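# Shelve the blue carton from the desk onto the wall shelf

## Task

Take the blue carton that sits on the desk and place it on the wall shelf. You may shift other cartons along the shelf or onto the top of the low shelf to free up space. When finished, every carton must rest either on the shelf or on the low shelf's top, none may be stacked on another, all must be still, and the gripper must be empty and not in contact with any movable object. The robot must not topple or be left leaning.

## Robot and tools

ROBOT. A Hello Robot Stretch 4 with a single arm: an omni-wheel base, a lift that slides up and down a mast, an arm that telescopes straight forward, a three-joint wrist (yaw, pitch, roll) and a two-finger gripper. It stands about 1.6 m tall; the base rim is no more than 0.23 m from the base origin. Loose objects may occasionally get nudged by outside forces.

FRAMES. The base frame sits on the floor below the base centre: x ahead, y to the left, z up. hand_pose (a point between the open fingertips) is reported in it; with all wrist joints at zero the hand axes line up with the base axes, but the printed position may be slightly wrong. The odometry frame is the base frame as it was when the scene began.

TOOL execute_actions. Arguments: "actions", a list holding exactly one action or nothing (empty returns state and images only), and "cameras", a list drawn from head_camera, head_left_camera, head_right_camera, wrist_camera, all; omitted, null or ["all"] gives every camera, [] gives none. An action contains "base", "joints" or both, plus optional "pace" and "contact_limits"; alternatively it is just {"end_of_arm": "enable_torque"}, which re-powers any wrist or gripper motor that shut itself off.
- "base" takes one command only, an offset measured from the base position in the most recent reported state: {"translate_m": d} straight drive in metres, forward positive, -2 to 2; {"strafe_m": d} sideways in metres, left positive, -2 to 2; {"rotate_rad": d} turn in place in radians, counter-clockwise (left) positive, -3.2 to 3.2.
- "joints" is one object keyed by joint name, each value an absolute target: lift_m 0 to 1.2 m; arm_m 0 to 0.55 m (extension); wrist_yaw_rad -1.134 to 4.276 (0 straight ahead, positive left, 3.14 tucked back, above 3.4 the arm may block it); wrist_pitch_rad -1.117 to 4.259 (0 level, 1.57 pointing down); wrist_roll_rad -1.117 to 4.259 (0 keeps the fingers level; positive turns clockwise viewed from behind); gripper_m -0.038 to 0.141 m, the fingertip gap, negative meaning the fingers press together. Done tolerances: lift and arm ±0.004, yaw and roll ±0.02, pitch ±0.05, gripper ±0.004.
- "pace": "slow", "default", "fast", "max" (base up to 0.1/0.3/0.4/0.6 m/s and 1/2/3/4 rad/s). With the lift above 0.2 the base is slowed further, down to 0.3 m/s and 1 rad/s at full height.
- "contact_limits": {"arm_m": v}, v from 0 (gentlest) to 0.75 (firmest), default 0.5; the arm halts when it pushes harder.
Motions in one action start together and may finish at different times. A part left out of an action may still be driving toward its earlier target. Joint targets outside range are clipped and played (the result notes it); any other bad value or unknown key rejects the whole call. If a result reports a stop, the remaining execute_actions, wait and finished_scene calls in that same reply are skipped. The simulation keeps running while you think; the robot holds its last command meanwhile.

TOOL wait: {"seconds": 0 to 10}; commands nothing and returns the same state and images.

TOOL zoom_image: {"camera": name, "region": [x0, y0, x1, y1]} in pixels of that camera's latest full image, top-left origin, at most 504 by 504.

TOOL finished_scene: {"scene": current scene number}; ends the scene permanently and reports success. Only call it when the goal is met and stable.

RESULTS. base_status and joint_status: "done" (for the base, wheels turned the commanded amount even if slipping), "off_target" (stopped short, may still push), "contact_stop_at_<key>" (hit something; that part goes slack, a slack lift may sag, slack wheels may roll), "limit_stop_at_<name>" such as limit_stop_at_tilt (lean over 6 degrees; lift, arm and wheels go slack and ignore commands) or limit_stop_at_own_body (self-collision guard; you can still move away from the body), "time_out", "torque_fault" (a wrist or gripper motor maxed out and went limp; send enable_torque). on_its_own covers what you did not command; "held at" there is a target, not the actual position. lidar_m: 12 distances in metres from the base origin, sector 1 straight ahead then counter-clockwise in 30-degree steps (4 left, 7 behind, 10 right); "-" means nothing or closer than 0.25 m; it sees from about 0.15 m up, so tabletops count, and may miss clear objects, thin legs and things behind. wrist_depth_mm: 7x7 grid of median depths, 100 to 2000 mm, "-" unknown. base_odometry counts wheel rotation, heading -3.142 to 3.142; if turned_by_wheels and turned_by_imu disagree by more than about 0.1 rad, the base hit or slipped and heading error is about their difference. base_tilt in degrees, forward and right positive, with a fixed bias up to about 1.5. motor_effort in percent of maximum, positive toward larger joint values, bracket is the action's peak; readings have fixed offsets and noise. For wheel_0..wheel_2, positive turns the base right. A load in a level gripper shifts wrist_pitch effort away from 0. The pictures line lists the cameras in image order; changed calibrations are listed too.

GRIPPING. Command gripper_m smaller than the object to grasp it; going lower squeezes harder and pulls the object in by up to a third of the shortfall. Neither the gripper reading nor "done" proves a grasp; at targets of 0 or more a firm grip shows in gripper effort. Fingertips pressed onto a surface can jam; raise the lift.

CAMERAS. head_camera atop the mast looks forward and down (turn the base to aim it); head_left_camera and head_right_camera are fisheyes beside it, tilted more steeply, showing base and arm; wrist_camera looks along the fingers, tips near the bottom of its image. Calibration values (K, distortion, T_world_to_cam mapping base frame to camera) are approximate.

CAUTIONS. Unfold at the start with lift_m 0.4 and wrist_yaw_rad 0 together. Tilting the gripper up (pitch below -0.2) while rolled (roll below -0.4 or above 4) risks self-collision stops. Do not drive or turn carrying over 1 kg with arm_m above 0.2, especially fast; steady pushing or pulling, a high gripper or a high contact limit can tip the robot. Avoid dropping, slamming or shoving cartons hard, and avoid torque faults.

Each tool is called after "Emit:" as name([rows], argument=value, ...), one row to a line, values as JSON.

## Session

Emit:
execute_actions(actions=[])

Scene clock: 0.00 s.
base_odometry: x=+0.000 y=+0.000 heading=+0.000 (m, m, rad; odometry frame)
turned_by_wheels: +0.000 (rad since the last result)
turned_by_imu: +0.000 (rad since the last result)
base_tilt: forward=-0.4 right=-0.4 (deg)
lidar_m: 1.52 2.20 1.71 1.86 2.32 2.25 2.25 1.64 1.60 1.70 2.31 1.42
base_status: not commanded
joint_positions: lift_m=+0.271 arm_m=-0.002 wrist_yaw_rad=+3.226 wrist_pitch_rad=-0.010 wrist_roll_rad=-0.016 gripper_m=+0.057
joint_status: not commanded
motor_effort: lift_m=+21 arm_m=-1 wrist_yaw_rad=+2 wrist_pitch_rad=-7 wrist_roll_rad=+1 gripper_m=-4 wheel_0=+0 wheel_1=-1 wheel_2=+1 (%)
hand_pose: x=-0.1262 y=+0.0628 z=+0.4518 quat_wxyz=(-0.042, +0.006, -0.008, +0.999) (m; base frame)
wrist_depth_mm: - 133 133 - - - - / - - 133 - - - - / - 108 133 - - - 1921 / - 135 160 - - - - / 200 1808 - - - - - / 209 1499 195 1499 195 1499 1499 / 208 960 1025 108 1025 946 1025
pictures: head_camera, head_left_camera, head_right_camera, wrist_camera
Images, in order (width x height): head_camera 420x560, head_left_camera 420x672, head_right_camera 420x672, wrist_camera 616x392.

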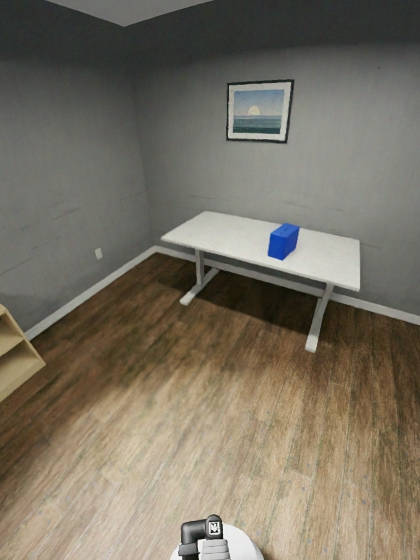

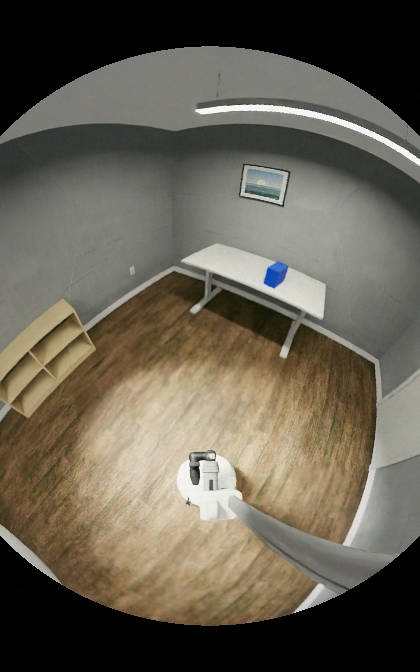

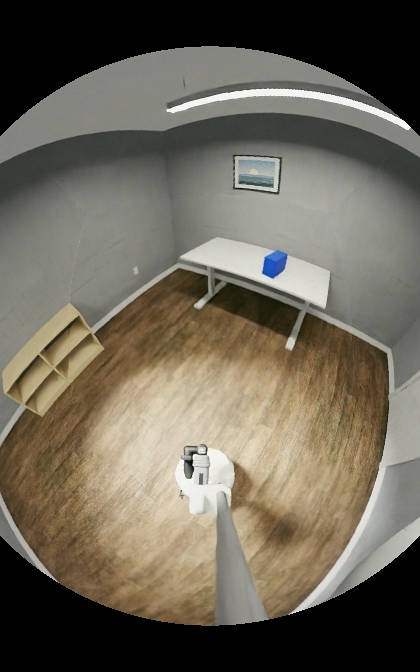

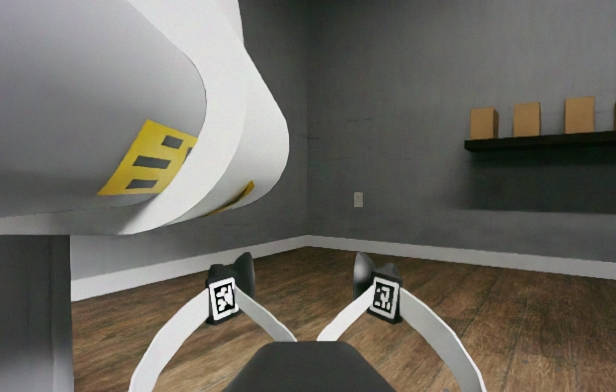

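Emit:
execute_actions([
  {"base":{"rotate_rad":3.0},"joints":{"lift_m":0.4,"wrist_yaw_rad":0},"pace":"fast"},
])

Scene clock: 2.83 s.
base_odometry: x=+0.000 y=+0.000 heading=+3.000 (m, m, rad; odometry frame)
turned_by_wheels: +3.000 (rad since the last result)
turned_by_imu: +3.019 (rad since the last result)
base_tilt: forward=-0.6 right=-0.4 (deg)
lidar_m: 2.52 1.71 1.61 1.63 2.07 1.45 1.48 1.89 1.72 1.75 2.69 2.22
base_status: done
joint_positions: lift_m=+0.400 arm_m=-0.002 wrist_yaw_rad=+0.000 wrist_pitch_rad=-0.010 wrist_roll_rad=-0.016 gripper_m=+0.057
joint_status: all done
motor_effort: lift_m=+22(23) arm_m=-1(1) wrist_yaw_rad=+0(9) wrist_pitch_rad=-6(8) wrist_roll_rad=-1(1) gripper_m=-2(0) wheel_0=-4(15) wheel_1=-1(11) wheel_2=-1(15) (%)
hand_pose: x=+0.4571 y=-0.0873 z=+0.5811 quat_wxyz=(+1.000, -0.008, -0.005, +0.000) (m; base frame)
wrist_depth_mm: 1537 1983 - - - - 1863 / 1537 1983 - - - - 1921 / 1499 1983 - - - 1808 1661 / 1537 - - - - - 1863 / 1537 - - - - - 1921 / 1537 1863 196 1808 196 1808 1808 / 1281 1205 1255 108 1255 1182 1281
pictures: head_camera, head_left_camera, head_right_camera, wrist_camera
camera_calibration (this result's frames):
wrist_camera: T_world_to_cam=[[-0.0120513, -0.999849, 0.0125487, -0.0901122], [0.00999774, -0.0126694, -0.99987, 0.634105], [0.999877, -0.0119243, 0.0101489, -0.239241], [0, 0, 0, 1]] pos_world=[0.231786, -0.0849176, 0.637581]
Images, in order (width x height): head_camera 420x560, head_left_camera 420x672, head_right_camera 420x672, wrist_camera 616x392.

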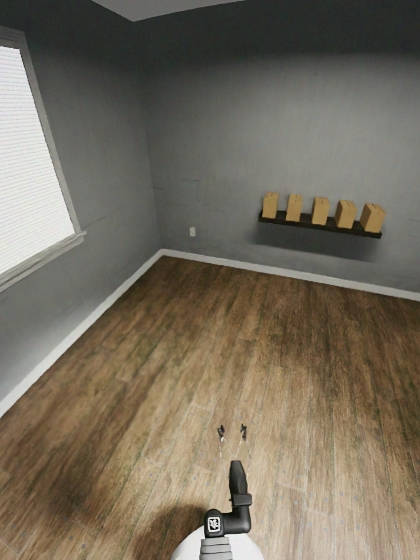

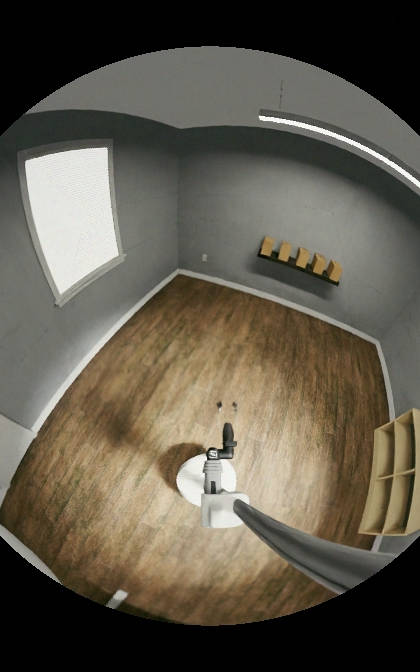

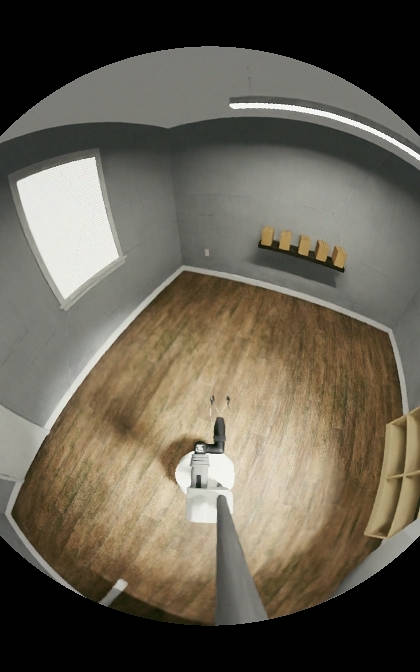

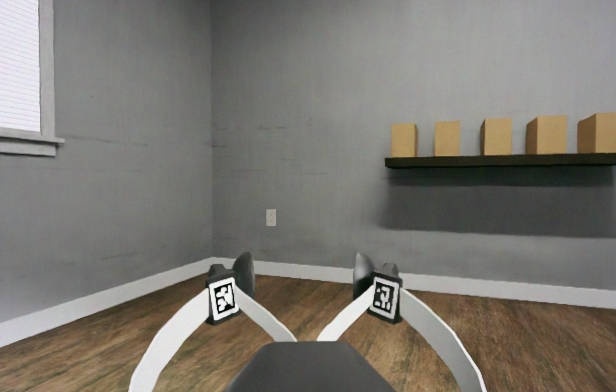

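Emit:
execute_actions([
  {"base":{"rotate_rad":-0.44},"joints":{"lift_m":0.75},"pace":"fast"},
], cameras=[])

Emit:
execute_actions([
  {"base":{"translate_m":1.0},"pace":"fast"},
], cameras=["head_camera","wrist_camera"])

Scene clock: 5.37 s.
base_odometry: x=+0.000 y=+0.000 heading=+2.560 (m, m, rad; odometry frame)
turned_by_wheels: -0.440 (rad since the last result)
turned_by_imu: -0.442 (rad since the last result)
base_tilt: forward=-0.6 right=-0.3 (deg)
lidar_m: 2.21 2.39 1.68 1.60 1.65 2.20 1.44 1.50 2.24 1.72 1.80 2.35
base_status: done
joint_positions: lift_m=+0.750 arm_m=-0.002 wrist_yaw_rad=+0.000 wrist_pitch_rad=-0.010 wrist_roll_rad=-0.016 gripper_m=+0.057
joint_status: all done
motor_effort: lift_m=+23(24) arm_m=-1(1) wrist_yaw_rad=+0(0) wrist_pitch_rad=-8(8) wrist_roll_rad=+1(0) gripper_m=-1(4) wheel_0=+2(13) wheel_1=+0(11) wheel_2=+0(13) (%)
hand_pose: x=+0.4571 y=-0.0875 z=+0.9310 quat_wxyz=(+1.000, -0.008, -0.005, +0.000) (m; base frame)
wrist_depth_mm: - - - - - - - / - - - - - - - / - - - - - - - / - - - - - - - / - - - - - - - / - - 196 - 196 - - / 1921 1921 1983 108 1983 1808 1921
pictures: none
No camera images: the call's "cameras" was empty. Leave "cameras" out to get every camera's image.

Scene clock: 9.27 s.
base_odometry: x=-0.836 y=+0.549 heading=+2.560 (m, m, rad; odometry frame)
turned_by_wheels: +0.001 (rad since the last result)
turned_by_imu: +0.002 (rad since the last result)
base_tilt: forward=-0.3 right=-0.2 (deg)
lidar_m: 1.22 1.28 1.74 1.63 1.70 2.31 3.29 2.51 1.78 1.69 2.16 1.28
base_status: done
joint_positions: lift_m=+0.750 arm_m=-0.002 wrist_yaw_rad=+0.000 wrist_pitch_rad=-0.010 wrist_roll_rad=-0.016 gripper_m=+0.057
joint_status: not commanded
motor_effort: lift_m=+22(23) arm_m=-1(1) wrist_yaw_rad=+0(1) wrist_pitch_rad=-8(7) wrist_roll_rad=+1(1) gripper_m=-5(2) wheel_0=+5(7) wheel_1=+3(8) wheel_2=+1(13) (%)
hand_pose: x=+0.4571 y=-0.0874 z=+0.9311 quat_wxyz=(+1.000, -0.008, -0.005, +0.000) (m; base frame)
wrist_depth_mm: 1182 1205 1229 1255 1281 1281 1308 / 1205 1229 1229 1255 1281 1308 1336 / 1205 1229 1229 1255 1281 1281 1308 / 1205 1205 1255 1255 1205 1308 1336 / 1229 1008 991 1025 1042 1336 1336 / 1229 1229 196 1281 196 1308 1336 / 1205 1255 1255 108 1308 1336 1336
pictures: head_camera, wrist_camera
camera_calibration (this result's frames):
wrist_camera: T_world_to_cam=[[-0.0123313, -0.999845, 0.0125488, -0.0944565], [0.00999418, -0.0126724, -0.99987, 0.984007], [0.999874, -0.0122043, 0.0101489, -0.242793], [0, 0, 0, 1]] pos_world=[0.231764, -0.0849353, 0.987528]
Images, in order (width x height): head_camera 420x560, wrist_camera 616x392.

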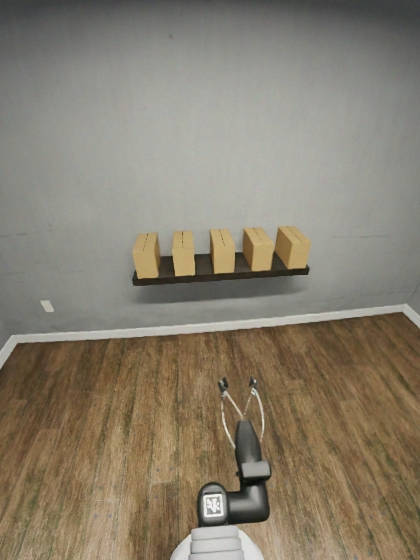

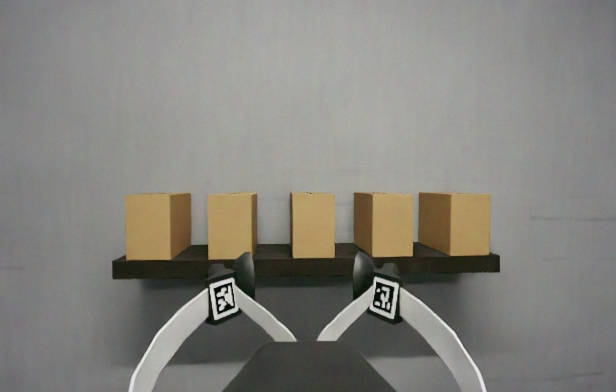

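Emit:
execute_actions([
  {"base":{"rotate_rad":0.085},"joints":{"lift_m":0.72,"gripper_m":0.141}},
], cameras=[])

Emit:
execute_actions([
  {"base":{"strafe_m":-0.13}},
], cameras=[])

Emit:
execute_actions([
  {"base":{"translate_m":0.55}},
], cameras=["head_camera","wrist_camera"])

Scene clock: 11.63 s.
base_odometry: x=-0.836 y=+0.549 heading=+2.644 (m, m, rad; odometry frame)
turned_by_wheels: +0.084 (rad since the last result)
turned_by_imu: +0.085 (rad since the last result)
base_tilt: forward=-0.3 right=-0.5 (deg)
lidar_m: 1.21 1.56 1.70 1.63 1.72 2.45 3.30 2.62 1.74 1.70 2.03 1.26
base_status: done
joint_positions: lift_m=+0.720 arm_m=-0.002 wrist_yaw_rad=+0.000 wrist_pitch_rad=-0.010 wrist_roll_rad=-0.016 gripper_m=+0.141
joint_status: all done
motor_effort: lift_m=+18(22) arm_m=-1(1) wrist_yaw_rad=+0(0) wrist_pitch_rad=-7(7) wrist_roll_rad=+1(2) gripper_m=+0(3) wheel_0=-5(9) wheel_1=-2(7) wheel_2=-3(6) (%)
hand_pose: x=+0.4571 y=-0.0874 z=+0.9014 quat_wxyz=(+1.000, -0.008, -0.005, +0.000) (m; base frame)
wrist_depth_mm: 1255 1255 1255 1229 1229 1229 1229 / 1255 1255 1255 1255 1255 1229 1229 / 1255 1255 1255 1255 1255 1255 1255 / 1255 1255 1138 1255 1042 1078 1255 / 1281 1281 1008 1025 1008 1008 1229 / 1281 1255 1281 1255 1281 1255 1281 / 1308 1281 1281 108 1281 1281 1281
pictures: none
No camera images: the call's "cameras" was empty. Leave "cameras" out to get every camera's image.

Scene clock: 13.27 s.
base_odometry: x=-0.774 y=+0.663 heading=+2.645 (m, m, rad; odometry frame)
turned_by_wheels: +0.000 (rad since the last result)
turned_by_imu: +0.001 (rad since the last result)
base_tilt: forward=-0.4 right=-0.3 (deg)
lidar_m: 1.20 1.30 1.83 1.76 1.89 2.64 3.31 2.62 1.61 1.56 2.00 1.25
base_status: done
joint_positions: lift_m=+0.720 arm_m=-0.002 wrist_yaw_rad=+0.000 wrist_pitch_rad=-0.010 wrist_roll_rad=-0.016 gripper_m=+0.141
joint_status: not commanded
motor_effort: lift_m=+18(18) arm_m=-1(1) wrist_yaw_rad=+0(1) wrist_pitch_rad=-6(7) wrist_roll_rad=+0(1) gripper_m=+1(0) wheel_0=+3(10) wheel_1=-1(8) wheel_2=+0(1) (%)
hand_pose: x=+0.4571 y=-0.0874 z=+0.9014 quat_wxyz=(+1.000, -0.008, -0.005, +0.000) (m; base frame)
wrist_depth_mm: 1255 1229 1229 1205 1229 1229 1229 / 1229 1255 1255 1229 1229 1229 1229 / 1255 1255 1229 1255 1229 1229 1255 / 1255 1255 1160 1255 1118 1255 1229 / 1255 1008 1008 1008 991 991 1255 / 1308 1281 1255 1255 1255 1255 1281 / 1281 1281 1281 108 1255 1281 1255
pictures: none
No camera images: the call's "cameras" was empty. Leave "cameras" out to get every camera's image.

Scene clock: 16.57 s.
base_odometry: x=-1.257 y=+0.925 heading=+2.645 (m, m, rad; odometry frame)
turned_by_wheels: +0.000 (rad since the last result)
turned_by_imu: +0.001 (rad since the last result)
base_tilt: forward=-0.5 right=-0.5 (deg)
lidar_m: 0.66 0.72 1.43 1.74 1.81 2.67 3.90 2.23 1.75 1.96 1.26 0.70
base_status: done
joint_positions: lift_m=+0.720 arm_m=-0.002 wrist_yaw_rad=+0.000 wrist_pitch_rad=-0.010 wrist_roll_rad=-0.016 gripper_m=+0.141
joint_status: not commanded
motor_effort: lift_m=+19(19) arm_m=-1(1) wrist_yaw_rad=+0(1) wrist_pitch_rad=-7(6) wrist_roll_rad=+3(1) gripper_m=-1(0) wheel_0=+4(11) wheel_1=+3(10) wheel_2=-3(10) (%)
hand_pose: x=+0.4571 y=-0.0874 z=+0.9013 quat_wxyz=(+1.000, -0.008, -0.005, +0.000) (m; base frame)
wrist_depth_mm: 707 699 699 699 699 699 691 / 707 707 715 707 699 691 699 / 715 715 707 715 699 707 707 / 554 462 715 459 699 455 564 / 525 462 661 459 654 455 549 / 480 462 462 462 459 459 517 / 732 723 459 108 459 459 455
pictures: head_camera, wrist_camera
camera_calibration (this result's frames):
wrist_camera: T_world_to_cam=[[-0.0123815, -0.999845, 0.0125488, -0.094075], [0.00999343, -0.0126729, -0.99987, 0.954289], [0.999873, -0.0122545, 0.0101488, -0.242492], [0, 0, 0, 1]] pos_world=[0.23176, -0.0849384, 0.957806]
Images, in order (width x height): head_camera 420x560, wrist_camera 616x392.

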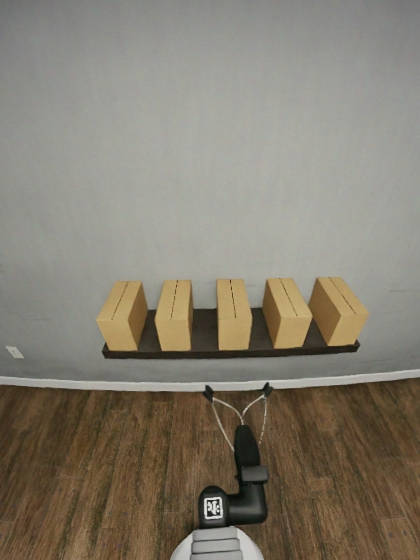

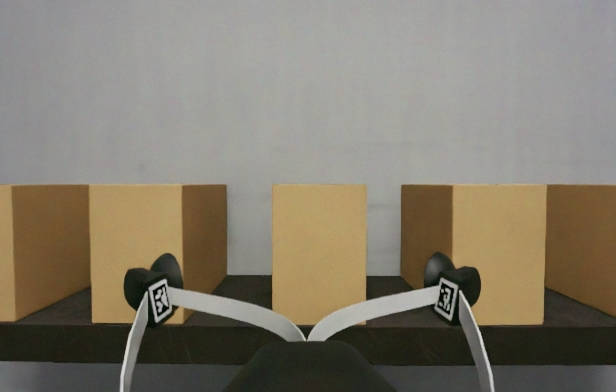

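Emit:
execute_actions([
  {"base":{"strafe_m":-0.018},"joints":{"arm_m":0.17}},
], cameras=["wrist_camera"])

Emit:
execute_actions([
  {"joints":{"arm_m":0.31},"contact_limits":{"arm_m":0.2}},
], cameras=["wrist_camera","head_camera"])

Scene clock: 18.43 s.
base_odometry: x=-1.248 y=+0.941 heading=+2.645 (m, m, rad; odometry frame)
turned_by_wheels: +0.000 (rad since the last result)
turned_by_imu: +0.001 (rad since the last result)
base_tilt: forward=-0.6 right=-0.5 (deg)
lidar_m: 0.67 0.72 1.39 1.76 1.85 2.70 3.90 2.16 1.71 1.94 1.27 0.70
base_status: done
joint_positions: lift_m=+0.720 arm_m=+0.169 wrist_yaw_rad=+0.000 wrist_pitch_rad=-0.010 wrist_roll_rad=-0.016 gripper_m=+0.141
joint_status: all done
motor_effort: lift_m=+19(19) arm_m=+6(6) wrist_yaw_rad=+0(1) wrist_pitch_rad=-7(7) wrist_roll_rad=+1(0) gripper_m=-1(1) wheel_0=+4(13) wheel_1=+1(11) wheel_2=+0(0) (%)
hand_pose: x=+0.6284 y=-0.0874 z=+0.9014 quat_wxyz=(+1.000, -0.008, -0.005, +0.000) (m; base frame)
wrist_depth_mm: 535 535 535 535 525 530 525 / 535 539 535 535 535 525 530 / 544 544 535 539 535 535 530 / 290 379 539 287 539 379 285 / 290 327 539 289 492 327 286 / 293 293 293 291 290 307 287 / 296 320 362 108 342 322 289
pictures: wrist_camera
camera_calibration (this result's frames):
wrist_camera: T_world_to_cam=[[-0.0123598, -0.999845, 0.0125478, -0.0919613], [0.01007, -0.0126726, -0.999869, 0.952551], [0.999873, -0.0122318, 0.0102251, -0.413785], [0, 0, 0, 1]] pos_world=[0.403003, -0.084937, 0.957811]
Images, in order (width x height): wrist_camera 616x392.

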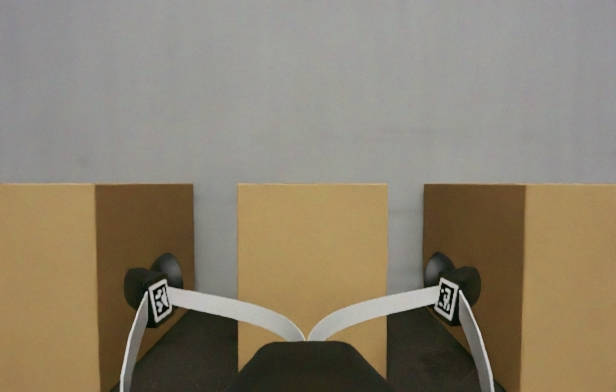

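Scene clock: 19.87 s.
base_odometry: x=-1.248 y=+0.941 heading=+2.644 (m, m, rad; odometry frame)
turned_by_wheels: -0.001 (rad since the last result)
turned_by_imu: +0.000 (rad since the last result)
base_tilt: forward=-0.4 right=-0.4 (deg)
lidar_m: 0.65 0.72 1.38 1.76 1.85 2.69 3.89 2.15 1.72 1.93 1.25 0.69
base_status: not commanded
joint_positions: lift_m=+0.720 arm_m=+0.297 wrist_yaw_rad=-0.007 wrist_pitch_rad=-0.010 wrist_roll_rad=-0.016 gripper_m=+0.141
joint_status: arm_m contact_stop (moved +0.128 of +0.141)
on_its_own: arm_m is slack since a contact_stop (your +0.310 is given up); wrist_yaw_rad is at rest, and its effort (+20) is outside its rest range (-13 to +13)
motor_effort: lift_m=+19(19) arm_m=+0(16) wrist_yaw_rad=+20(35) wrist_pitch_rad=-7(7) wrist_roll_rad=+1(2) gripper_m=+0(0) wheel_0=+4(4) wheel_1=+0(1) wheel_2=-9(9) (%)
contact_limits: arm_m 0.2
hand_pose: x=+0.7561 y=-0.0895 z=+0.9013 quat_wxyz=(+1.000, -0.008, -0.005, -0.004) (m; base frame)
wrist_depth_mm: 410 410 407 407 407 407 404 / 410 413 410 407 410 410 410 / 413 413 413 410 413 413 410 / 244 377 166 166 165 375 259 / 233 327 166 166 166 327 252 / 231 197 167 167 167 286 252 / 231 325 168 108 168 320 251
pictures: head_camera, wrist_camera
camera_calibration (this result's frames):
wrist_camera: T_world_to_cam=[[-0.0195847, -0.999729, 0.0125526, -0.0869956], [0.00960647, -0.0127426, -0.999873, 0.951479], [0.999762, -0.0194616, 0.00985343, -0.541765], [0, 0, 0, 1]] pos_world=[0.530792, -0.0853914, 0.957788]
Images, in order (width x height): head_camera 420x560, wrist_camera 616x392.

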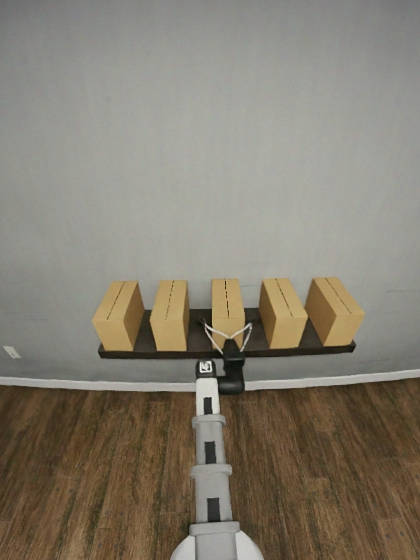

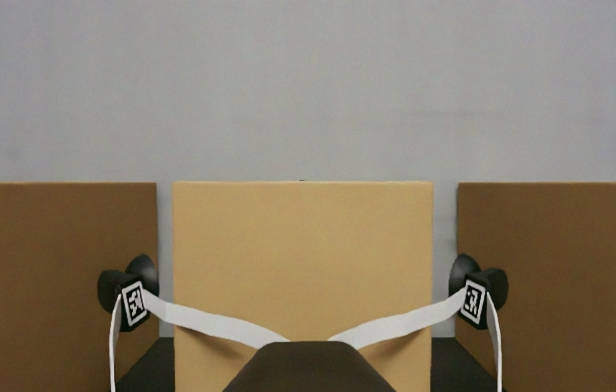

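Emit:
execute_actions([
  {"joints":{"gripper_m":0.05,"arm_m":0.285}},
], cameras=["wrist_camera"])

Emit:
execute_actions([
  {"joints":{"lift_m":0.735}},
], cameras=[])

Emit:
execute_actions([
  {"base":{"strafe_m":0.07},"pace":"slow"},
], cameras=["wrist_camera","head_camera"])

Scene clock: 22.13 s.
base_odometry: x=-1.248 y=+0.941 heading=+2.645 (m, m, rad; odometry frame)
turned_by_wheels: +0.000 (rad since the last result)
turned_by_imu: +0.001 (rad since the last result)
base_tilt: forward=-0.3 right=-0.4 (deg)
lidar_m: 0.66 0.69 1.39 1.76 1.85 2.68 3.91 2.15 1.72 1.94 1.29 0.69
base_status: not commanded
joint_positions: lift_m=+0.720 arm_m=+0.286 wrist_yaw_rad=+0.000 wrist_pitch_rad=-0.010 wrist_roll_rad=-0.016 gripper_m=+0.051
joint_status: all done
motor_effort: lift_m=+19(19) arm_m=-3(5) wrist_yaw_rad=-2(20) wrist_pitch_rad=-8(8) wrist_roll_rad=+1(0) gripper_m=-23(22) wheel_0=+3(4) wheel_1=+1(1) wheel_2=-3(9) (%)
hand_pose: x=+0.7450 y=-0.0874 z=+0.9012 quat_wxyz=(+1.000, -0.008, -0.005, +0.000) (m; base frame)
wrist_depth_mm: 418 421 418 415 415 415 415 / 424 421 421 421 418 415 415 / 427 424 424 424 418 418 415 / 239 368 164 163 162 384 265 / 228 342 165 163 162 357 256 / 227 176 166 165 163 179 251 / 216 319 167 108 163 334 238
pictures: wrist_camera
camera_calibration (this result's frames):
wrist_camera: T_world_to_cam=[[-0.012341, -0.999845, 0.0125538, -0.090534], [0.00961573, -0.0126728, -0.999873, 0.951588], [0.999878, -0.0122187, 0.00977064, -0.529967], [0, 0, 0, 1]] pos_world=[0.519635, -0.0849362, 0.957783]
Images, in order (width x height): wrist_camera 616x392.

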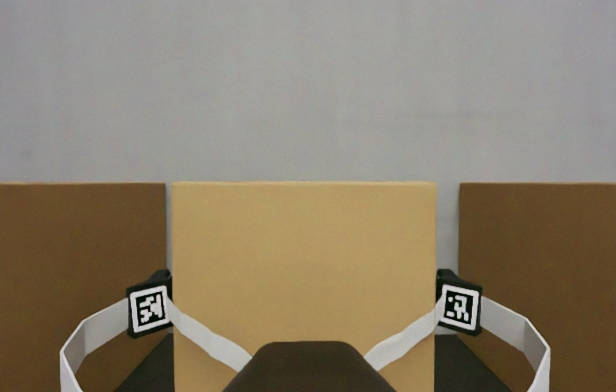

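Scene clock: 22.87 s.
base_odometry: x=-1.248 y=+0.941 heading=+2.645 (m, m, rad; odometry frame)
turned_by_wheels: +0.000 (rad since the last result)
turned_by_imu: +0.000 (rad since the last result)
base_tilt: forward=-0.5 right=-0.5 (deg)
lidar_m: 0.66 0.70 1.40 1.75 1.85 2.67 3.91 2.15 1.74 1.95 1.27 0.70
base_status: not commanded
joint_positions: lift_m=+0.735 arm_m=+0.286 wrist_yaw_rad=+0.000 wrist_pitch_rad=-0.009 wrist_roll_rad=-0.016 gripper_m=+0.051
joint_status: all done
motor_effort: lift_m=+23(20) arm_m=-3(3) wrist_yaw_rad=-1(2) wrist_pitch_rad=-13(12) wrist_roll_rad=+2(2) gripper_m=-23(24) wheel_0=+4(4) wheel_1=+1(1) wheel_2=-3(3) (%)
hand_pose: x=+0.7450 y=-0.0874 z=+0.9155 quat_wxyz=(+1.000, -0.008, -0.004, +0.000) (m; base frame)
wrist_depth_mm: 418 415 418 418 415 415 413 / 421 421 421 421 418 418 415 / 427 424 424 418 421 418 418 / 355 397 164 163 161 421 355 / 228 340 165 163 162 357 258 / 227 175 166 164 163 179 251 / 216 340 167 108 163 343 239
pictures: none
No camera images: the call's "cameras" was empty. Leave "cameras" out to get every camera's image.

Scene clock: 24.70 s.
base_odometry: x=-1.282 y=+0.880 heading=+2.645 (m, m, rad; odometry frame)
turned_by_wheels: +0.000 (rad since the last result)
turned_by_imu: +0.000 (rad since the last result)
base_tilt: forward=-0.4 right=-0.4 (deg)
lidar_m: 0.64 0.72 1.40 1.68 1.77 2.61 3.92 2.24 1.78 2.03 0.93 0.69
base_status: done
joint_positions: lift_m=+0.735 arm_m=+0.286 wrist_yaw_rad=+0.000 wrist_pitch_rad=-0.009 wrist_roll_rad=-0.016 gripper_m=+0.051
joint_status: not commanded
motor_effort: lift_m=+23(23) arm_m=-3(3) wrist_yaw_rad=+2(1) wrist_pitch_rad=-12(12) wrist_roll_rad=+2(2) gripper_m=-22(26) wheel_0=-5(13) wheel_1=+4(7) wheel_2=+0(1) (%)
hand_pose: x=+0.7450 y=-0.0874 z=+0.9155 quat_wxyz=(+1.000, -0.008, -0.004, +0.000) (m; base frame)
wrist_depth_mm: 421 421 421 421 418 418 415 / 424 424 421 424 418 421 418 / 430 430 427 424 424 424 421 / 430 355 165 163 161 424 389 / 177 199 165 163 162 427 349 / 179 175 166 164 163 179 349 / 179 199 167 108 163 384 324
pictures: head_camera, wrist_camera
camera_calibration (this result's frames):
wrist_camera: T_world_to_cam=[[-0.0123243, -0.999845, 0.0125693, -0.0907394], [0.00839106, -0.0126732, -0.999884, 0.966781], [0.999889, -0.0122175, 0.00854594, -0.528997], [0, 0, 0, 1]] pos_world=[0.519708, -0.0849361, 0.972331]
Images, in order (width x height): head_camera 420x560, wrist_camera 616x392.

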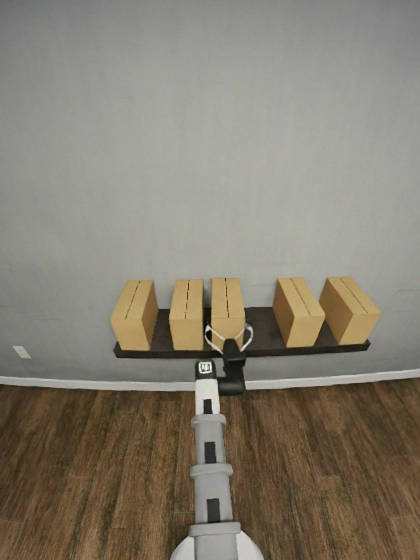

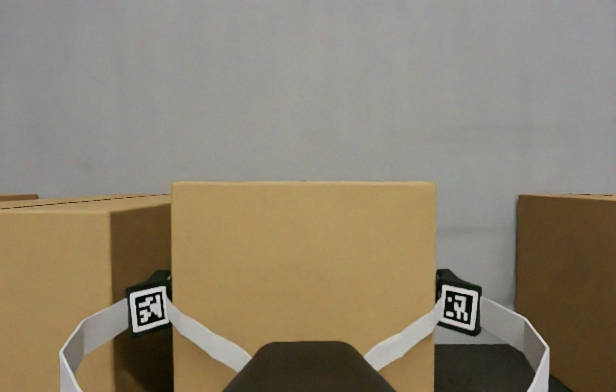

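Emit:
execute_actions([
  {"base":{"strafe_m":0.04},"pace":"slow"},
], cameras=[])

Emit:
execute_actions([
  {"joints":{"lift_m":0.718},"pace":"slow"},
], cameras=[])

Emit:
execute_actions([
  {"joints":{"gripper_m":0.125}},
], cameras=["wrist_camera","head_camera"])

Emit:
execute_actions([
  {"joints":{"arm_m":0.0}},
], cameras=["wrist_camera","head_camera"])

Scene clock: 26.70 s.
base_odometry: x=-1.301 y=+0.845 heading=+2.644 (m, m, rad; odometry frame)
turned_by_wheels: +0.000 (rad since the last result)
turned_by_imu: +0.000 (rad since the last result)
base_tilt: forward=-0.7 right=-0.4 (deg)
lidar_m: 0.67 0.73 1.42 1.65 1.75 2.52 3.86 2.34 1.81 2.06 0.93 0.69
base_status: done
joint_positions: lift_m=+0.735 arm_m=+0.286 wrist_yaw_rad=+0.000 wrist_pitch_rad=-0.009 wrist_roll_rad=-0.016 gripper_m=+0.051
joint_status: not commanded
motor_effort: lift_m=+23(23) arm_m=-3(3) wrist_yaw_rad=+0(1) wrist_pitch_rad=-12(13) wrist_roll_rad=+2(1) gripper_m=-24(22) wheel_0=-7(14) wheel_1=+3(9) wheel_2=+0(0) (%)
hand_pose: x=+0.7449 y=-0.0875 z=+0.9155 quat_wxyz=(+1.000, -0.008, -0.004, +0.000) (m; base frame)
wrist_depth_mm: 427 424 424 424 421 421 418 / 427 424 427 424 424 424 424 / 433 430 427 430 427 424 424 / 384 353 164 163 161 427 427 / 173 191 165 163 162 430 404 / 175 173 166 164 163 178 402 / 176 192 167 108 163 389 362
pictures: none
No camera images: the call's "cameras" was empty. Leave "cameras" out to get every camera's image.

Scene clock: 27.57 s.
base_odometry: x=-1.301 y=+0.845 heading=+2.644 (m, m, rad; odometry frame)
turned_by_wheels: +0.000 (rad since the last result)
turned_by_imu: +0.000 (rad since the last result)
base_tilt: forward=-0.5 right=-0.5 (deg)
lidar_m: 0.67 0.70 1.40 1.64 1.74 2.53 3.88 2.34 1.82 2.07 0.95 0.69
base_status: not commanded
joint_positions: lift_m=+0.718 arm_m=+0.286 wrist_yaw_rad=+0.000 wrist_pitch_rad=-0.012 wrist_roll_rad=-0.016 gripper_m=+0.051
joint_status: all done
motor_effort: lift_m=+17(22) arm_m=-3(3) wrist_yaw_rad=+2(1) wrist_pitch_rad=-4(12) wrist_roll_rad=+1(3) gripper_m=-23(27) wheel_0=-7(8) wheel_1=+3(3) wheel_2=+0(0) (%)
hand_pose: x=+0.7449 y=-0.0875 z=+0.8999 quat_wxyz=(+1.000, -0.008, -0.006, +0.000) (m; base frame)
wrist_depth_mm: 427 427 424 424 421 421 421 / 430 430 427 424 424 424 424 / 430 430 430 427 427 424 424 / 173 202 164 163 161 427 427 / 173 192 165 163 162 430 404 / 174 173 166 164 163 179 407 / 175 191 166 108 163 357 338
pictures: none
No camera images: the call's "cameras" was empty. Leave "cameras" out to get every camera's image.

Scene clock: 29.23 s.
base_odometry: x=-1.301 y=+0.845 heading=+2.644 (m, m, rad; odometry frame)
turned_by_wheels: +0.000 (rad since the last result)
turned_by_imu: +0.000 (rad since the last result)
base_tilt: forward=-0.4 right=-0.5 (deg)
lidar_m: 0.66 0.70 1.40 1.64 1.75 2.51 3.91 2.32 1.82 2.07 0.92 0.68
base_status: not commanded
joint_positions: lift_m=+0.718 arm_m=+0.285 wrist_yaw_rad=-0.007 wrist_pitch_rad=-0.012 wrist_roll_rad=-0.016 gripper_m=+0.125
joint_status: all done
on_its_own: wrist_yaw_rad is at rest, and its effort (+22) is outside its rest range (-13 to +13)
motor_effort: lift_m=+17(17) arm_m=-1(3) wrist_yaw_rad=+22(19) wrist_pitch_rad=-2(2) wrist_roll_rad=+0(2) gripper_m=+1(24) wheel_0=-7(7) wheel_1=+3(3) wheel_2=-3(3) (%)
hand_pose: x=+0.7439 y=-0.0894 z=+0.9000 quat_wxyz=(+1.000, -0.008, -0.006, -0.004) (m; base frame)
wrist_depth_mm: 424 424 427 427 424 424 424 / 430 427 427 427 427 430 427 / 430 430 430 430 430 427 427 / 168 230 183 182 180 430 418 / 169 208 183 182 181 433 394 / 168 196 184 183 182 433 397 / 170 213 186 108 183 357 357
pictures: head_camera, wrist_camera
camera_calibration (this result's frames):
wrist_camera: T_world_to_cam=[[-0.0195178, -0.99973, 0.0125968, -0.0872809], [0.0117177, -0.0128271, -0.999849, 0.948761], [0.999741, -0.0193672, 0.0119649, -0.531464], [0, 0, 0, 1]] pos_world=[0.518506, -0.0853805, 0.956076]
Images, in order (width x height): head_camera 420x560, wrist_camera 616x392.

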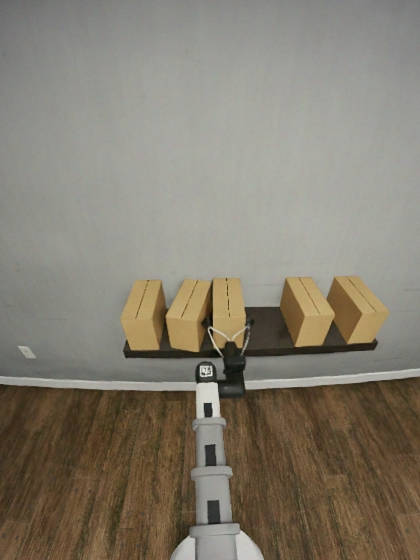

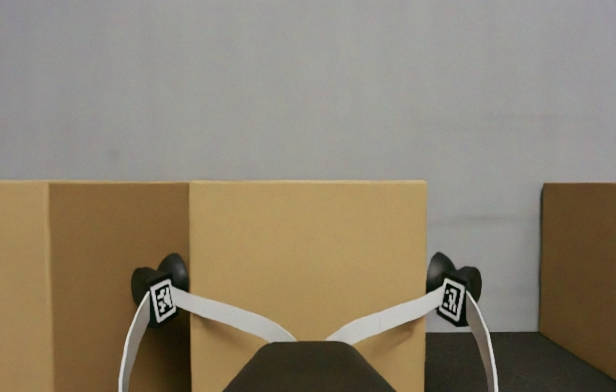

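Scene clock: 31.20 s.
base_odometry: x=-1.301 y=+0.845 heading=+2.644 (m, m, rad; odometry frame)
turned_by_wheels: +0.000 (rad since the last result)
turned_by_imu: +0.001 (rad since the last result)
base_tilt: forward=-0.5 right=-0.5 (deg)
lidar_m: 0.67 0.70 1.43 1.63 1.73 2.54 3.93 2.32 1.82 2.06 0.93 0.68
base_status: not commanded
joint_positions: lift_m=+0.718 arm_m=+0.001 wrist_yaw_rad=+0.000 wrist_pitch_rad=-0.010 wrist_roll_rad=-0.016 gripper_m=+0.125
joint_status: all done
motor_effort: lift_m=+18(18) arm_m=-6(5) wrist_yaw_rad=+1(22) wrist_pitch_rad=-8(8) wrist_roll_rad=+1(2) gripper_m=+0(4) wheel_0=-7(7) wheel_1=+3(3) wheel_2=-3(3) (%)
hand_pose: x=+0.4604 y=-0.0874 z=+0.8994 quat_wxyz=(+1.000, -0.008, -0.005, +0.000) (m; base frame)
wrist_depth_mm: 707 707 707 707 699 707 691 / 707 707 707 707 707 699 699 / 707 715 715 715 707 707 707 / 462 496 484 462 715 603 459 / 466 473 466 466 715 564 459 / 466 466 459 466 459 462 459 / 723 723 732 108 723 459 715
pictures: head_camera, wrist_camera
camera_calibration (this result's frames):
wrist_camera: T_world_to_cam=[[-0.0125288, -0.999842, 0.0126205, -0.0940489], [0.0099233, -0.0127452, -0.99987, 0.952348], [0.999872, -0.012402, 0.0100814, -0.245715], [0, 0, 0, 1]] pos_world=[0.235055, -0.0849436, 0.955888]
Images, in order (width x height): head_camera 420x560, wrist_camera 616x392.

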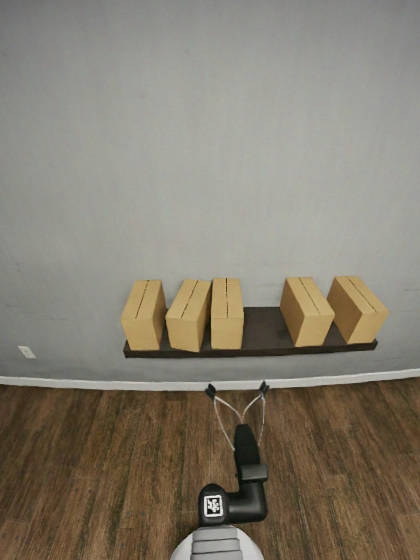

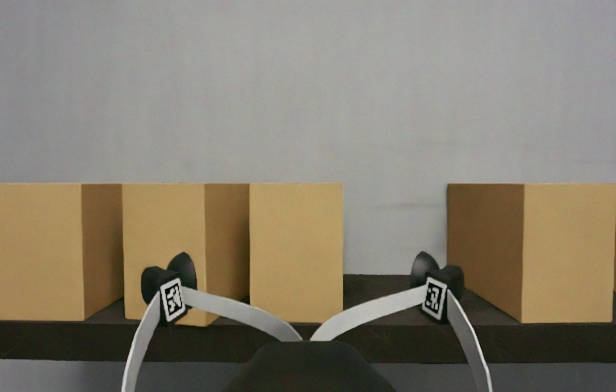

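Emit:
execute_actions([
  {"base":{"rotate_rad":-3.14},"joints":{"gripper_m":0.141,"lift_m":0.68},"pace":"fast"},
], cameras=[])

Emit:
execute_actions([
  {"base":{"translate_m":2.0},"pace":"max"},
], cameras=["wrist_camera","head_camera"])

Scene clock: 34.20 s.
base_odometry: x=-1.301 y=+0.845 heading=-0.495 (m, m, rad; odometry frame)
turned_by_wheels: -3.139 (rad since the last result)
turned_by_imu: -3.159 (rad since the last result)
base_tilt: forward=-0.6 right=-0.5 (deg)
lidar_m: 2.98 2.27 1.83 2.06 0.92 0.69 0.68 0.72 1.44 1.63 1.72 2.53
base_status: done
joint_positions: lift_m=+0.680 arm_m=+0.001 wrist_yaw_rad=+0.000 wrist_pitch_rad=-0.010 wrist_roll_rad=-0.016 gripper_m=+0.141
joint_status: all done
motor_effort: lift_m=+19(19) arm_m=-6(6) wrist_yaw_rad=-1(1) wrist_pitch_rad=-8(8) wrist_roll_rad=+1(0) gripper_m=+1(1) wheel_0=+4(10) wheel_1=+2(11) wheel_2=+1(10) (%)
hand_pose: x=+0.4604 y=-0.0874 z=+0.8613 quat_wxyz=(+1.000, -0.008, -0.005, +0.000) (m; base frame)
wrist_depth_mm: - - - - - - - / - - - - - - - / - - - - - - - / - - - - - - - / - - - - - - - / - - - - - - - / 1808 1808 1863 108 1808 1756 1808
pictures: none
No camera images: the call's "cameras" was empty. Leave "cameras" out to get every camera's image.

Scene clock: 40.07 s.
base_odometry: x=+0.460 y=-0.105 heading=-0.494 (m, m, rad; odometry frame)
turned_by_wheels: +0.001 (rad since the last result)
turned_by_imu: +0.002 (rad since the last result)
base_tilt: forward=-0.4 right=-0.4 (deg)
lidar_m: 0.97 1.03 1.99 1.55 1.67 2.99 2.97 2.33 1.81 1.73 1.85 1.01
base_status: done
joint_positions: lift_m=+0.680 arm_m=+0.001 wrist_yaw_rad=+0.000 wrist_pitch_rad=-0.010 wrist_roll_rad=-0.016 gripper_m=+0.141
joint_status: not commanded
motor_effort: lift_m=+20(21) arm_m=-6(6) wrist_yaw_rad=+0(1) wrist_pitch_rad=-7(8) wrist_roll_rad=+1(3) gripper_m=+1(1) wheel_0=+5(8) wheel_1=+3(7) wheel_2=+1(15) (%)
hand_pose: x=+0.4604 y=-0.0874 z=+0.8612 quat_wxyz=(+1.000, -0.008, -0.005, +0.000) (m; base frame)
wrist_depth_mm: 1576 1576 1537 1576 1499 1537 1499 / 1576 1576 1576 1576 1576 1537 1499 / 1576 1618 1576 1576 1537 1499 1499 / 1576 1576 976 1576 1537 1537 1537 / 1008 1025 866 1025 1042 1576 1537 / 1618 1618 778 1576 759 1576 1576 / 1618 1618 1618 108 1576 1576 1537
pictures: head_camera, wrist_camera
camera_calibration (this result's frames):
wrist_camera: T_world_to_cam=[[-0.0123564, -0.999844, 0.0126194, -0.0935956], [0.010019, -0.0127435, -0.999869, 0.914106], [0.999873, -0.0122283, 0.0101749, -0.245374], [0, 0, 0, 1]] pos_world=[0.235028, -0.0849326, 0.917664]
Images, in order (width x height): head_camera 420x560, wrist_camera 616x392.

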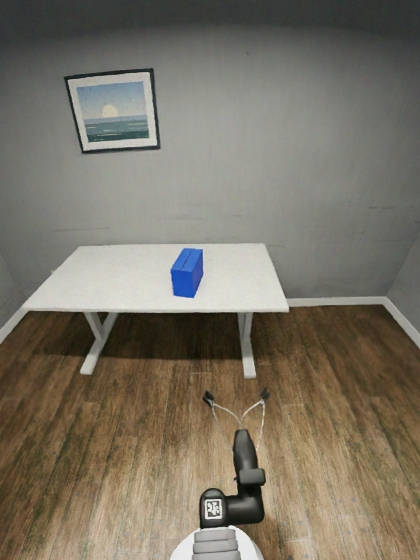

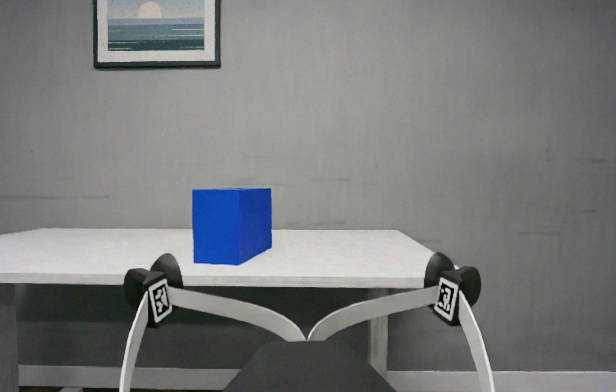

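Emit:
execute_actions([
  {"base":{"rotate_rad":-0.2},"joints":{"lift_m":0.665},"pace":"fast"},
], cameras=[])

Emit:
execute_actions([
  {"base":{"strafe_m":0.43},"pace":"fast"},
], cameras=[])

Emit:
execute_actions([
  {"base":{"translate_m":0.35},"pace":"fast"},
], cameras=["wrist_camera","head_camera"])

Scene clock: 41.33 s.
base_odometry: x=+0.460 y=-0.105 heading=-0.694 (m, m, rad; odometry frame)
turned_by_wheels: -0.199 (rad since the last result)
turned_by_imu: -0.200 (rad since the last result)
base_tilt: forward=-0.5 right=-0.4 (deg)
lidar_m: 0.97 1.00 1.27 1.56 1.58 2.03 2.91 2.95 1.92 1.75 1.76 1.93
base_status: done
joint_positions: lift_m=+0.665 arm_m=+0.001 wrist_yaw_rad=+0.000 wrist_pitch_rad=-0.010 wrist_roll_rad=-0.016 gripper_m=+0.141
joint_status: all done
motor_effort: lift_m=+18(20) arm_m=-6(6) wrist_yaw_rad=+0(2) wrist_pitch_rad=-6(7) wrist_roll_rad=+2(1) gripper_m=+1(0) wheel_0=+4(10) wheel_1=+2(8) wheel_2=+1(11) (%)
hand_pose: x=+0.4604 y=-0.0874 z=+0.8464 quat_wxyz=(+1.000, -0.008, -0.005, +0.000) (m; base frame)
wrist_depth_mm: 1397 1464 1537 1576 1661 1756 1756 / 1430 1464 1537 1618 1661 1708 1756 / 1430 1464 1537 1618 1661 1756 1756 / 1430 831 1576 1618 1708 1756 1808 / 946 820 946 960 1661 1756 1808 / 1464 1464 1576 1618 1661 1808 1863 / 1464 1499 1576 108 1661 1756 1756
pictures: none
No camera images: the call's "cameras" was empty. Leave "cameras" out to get every camera's image.

Scene clock: 43.60 s.
base_odometry: x=+0.735 y=+0.226 heading=-0.694 (m, m, rad; odometry frame)
turned_by_wheels: +0.000 (rad since the last result)
turned_by_imu: +0.000 (rad since the last result)
base_tilt: forward=-0.3 right=-0.3 (deg)
lidar_m: 0.92 0.93 1.67 1.37 1.17 1.50 2.99 2.78 2.36 2.18 2.16 1.03
base_status: done
joint_positions: lift_m=+0.665 arm_m=+0.001 wrist_yaw_rad=+0.000 wrist_pitch_rad=-0.010 wrist_roll_rad=-0.016 gripper_m=+0.141
joint_status: not commanded
motor_effort: lift_m=+19(19) arm_m=-6(6) wrist_yaw_rad=-1(0) wrist_pitch_rad=-7(8) wrist_roll_rad=+1(1) gripper_m=-1(0) wheel_0=-1(20) wheel_1=+0(13) wheel_2=+0(1) (%)
hand_pose: x=+0.4604 y=-0.0874 z=+0.8463 quat_wxyz=(+1.000, -0.008, -0.005, +0.000) (m; base frame)
wrist_depth_mm: 1336 1430 1430 1537 1576 1708 1756 / 1336 1430 1499 1576 1618 1618 1756 / 1366 1430 1499 1537 1618 1708 1756 / 1366 1397 1464 1499 1618 1708 1808 / 946 946 946 820 946 946 1808 / 1397 1430 723 1576 1205 1708 1863 / 1397 1430 1499 108 1618 1708 1756
pictures: none
No camera images: the call's "cameras" was empty. Leave "cameras" out to get every camera's image.

Scene clock: 45.80 s.
base_odometry: x=+1.004 y=+0.002 heading=-0.694 (m, m, rad; odometry frame)
turned_by_wheels: +0.000 (rad since the last result)
turned_by_imu: +0.001 (rad since the last result)
base_tilt: forward=-0.5 right=-0.3 (deg)
lidar_m: 0.58 0.61 0.76 1.57 1.30 1.55 3.33 3.17 2.36 2.09 2.15 0.64
base_status: done
joint_positions: lift_m=+0.665 arm_m=+0.001 wrist_yaw_rad=+0.000 wrist_pitch_rad=-0.010 wrist_roll_rad=-0.016 gripper_m=+0.141
joint_status: not commanded
motor_effort: lift_m=+19(19) arm_m=-5(6) wrist_yaw_rad=+1(0) wrist_pitch_rad=-7(7) wrist_roll_rad=+1(1) gripper_m=+0(2) wheel_0=+4(12) wheel_1=+2(10) wheel_2=+0(11) (%)
hand_pose: x=+0.4604 y=-0.0874 z=+0.8463 quat_wxyz=(+1.000, -0.008, -0.005, +0.000) (m; base frame)
wrist_depth_mm: 1042 1098 1138 1182 1229 1281 1336 / 1060 1098 1160 1205 1255 1281 1366 / 1060 1098 1160 1205 1281 1308 1366 / 1060 1118 1160 480 1281 1336 1397 / 931 931 946 484 946 946 1366 / 517 442 442 484 445 442 521 / 357 364 387 108 413 809 1397
pictures: head_camera, wrist_camera
camera_calibration (this result's frames):
wrist_camera: T_world_to_cam=[[-0.0124592, -0.999843, 0.0126191, -0.0933899], [0.0100176, -0.0127443, -0.999869, 0.899219], [0.999872, -0.0123312, 0.0101748, -0.245218], [0, 0, 0, 1]] pos_world=[0.235015, -0.0849391, 0.902775]
Images, in order (width x height): head_camera 420x560, wrist_camera 616x392.

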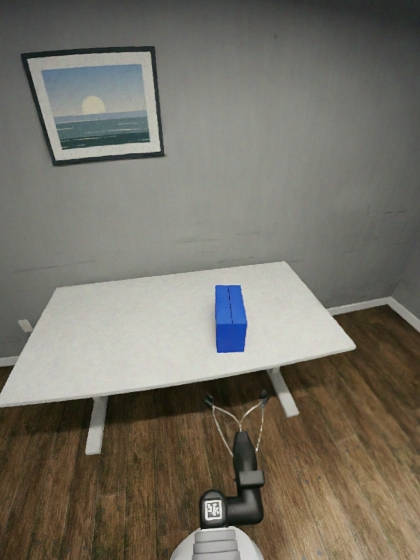

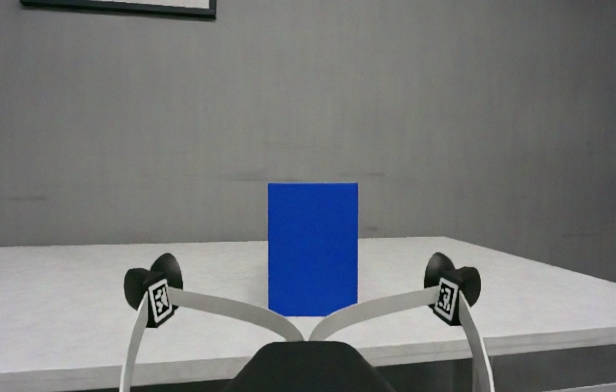

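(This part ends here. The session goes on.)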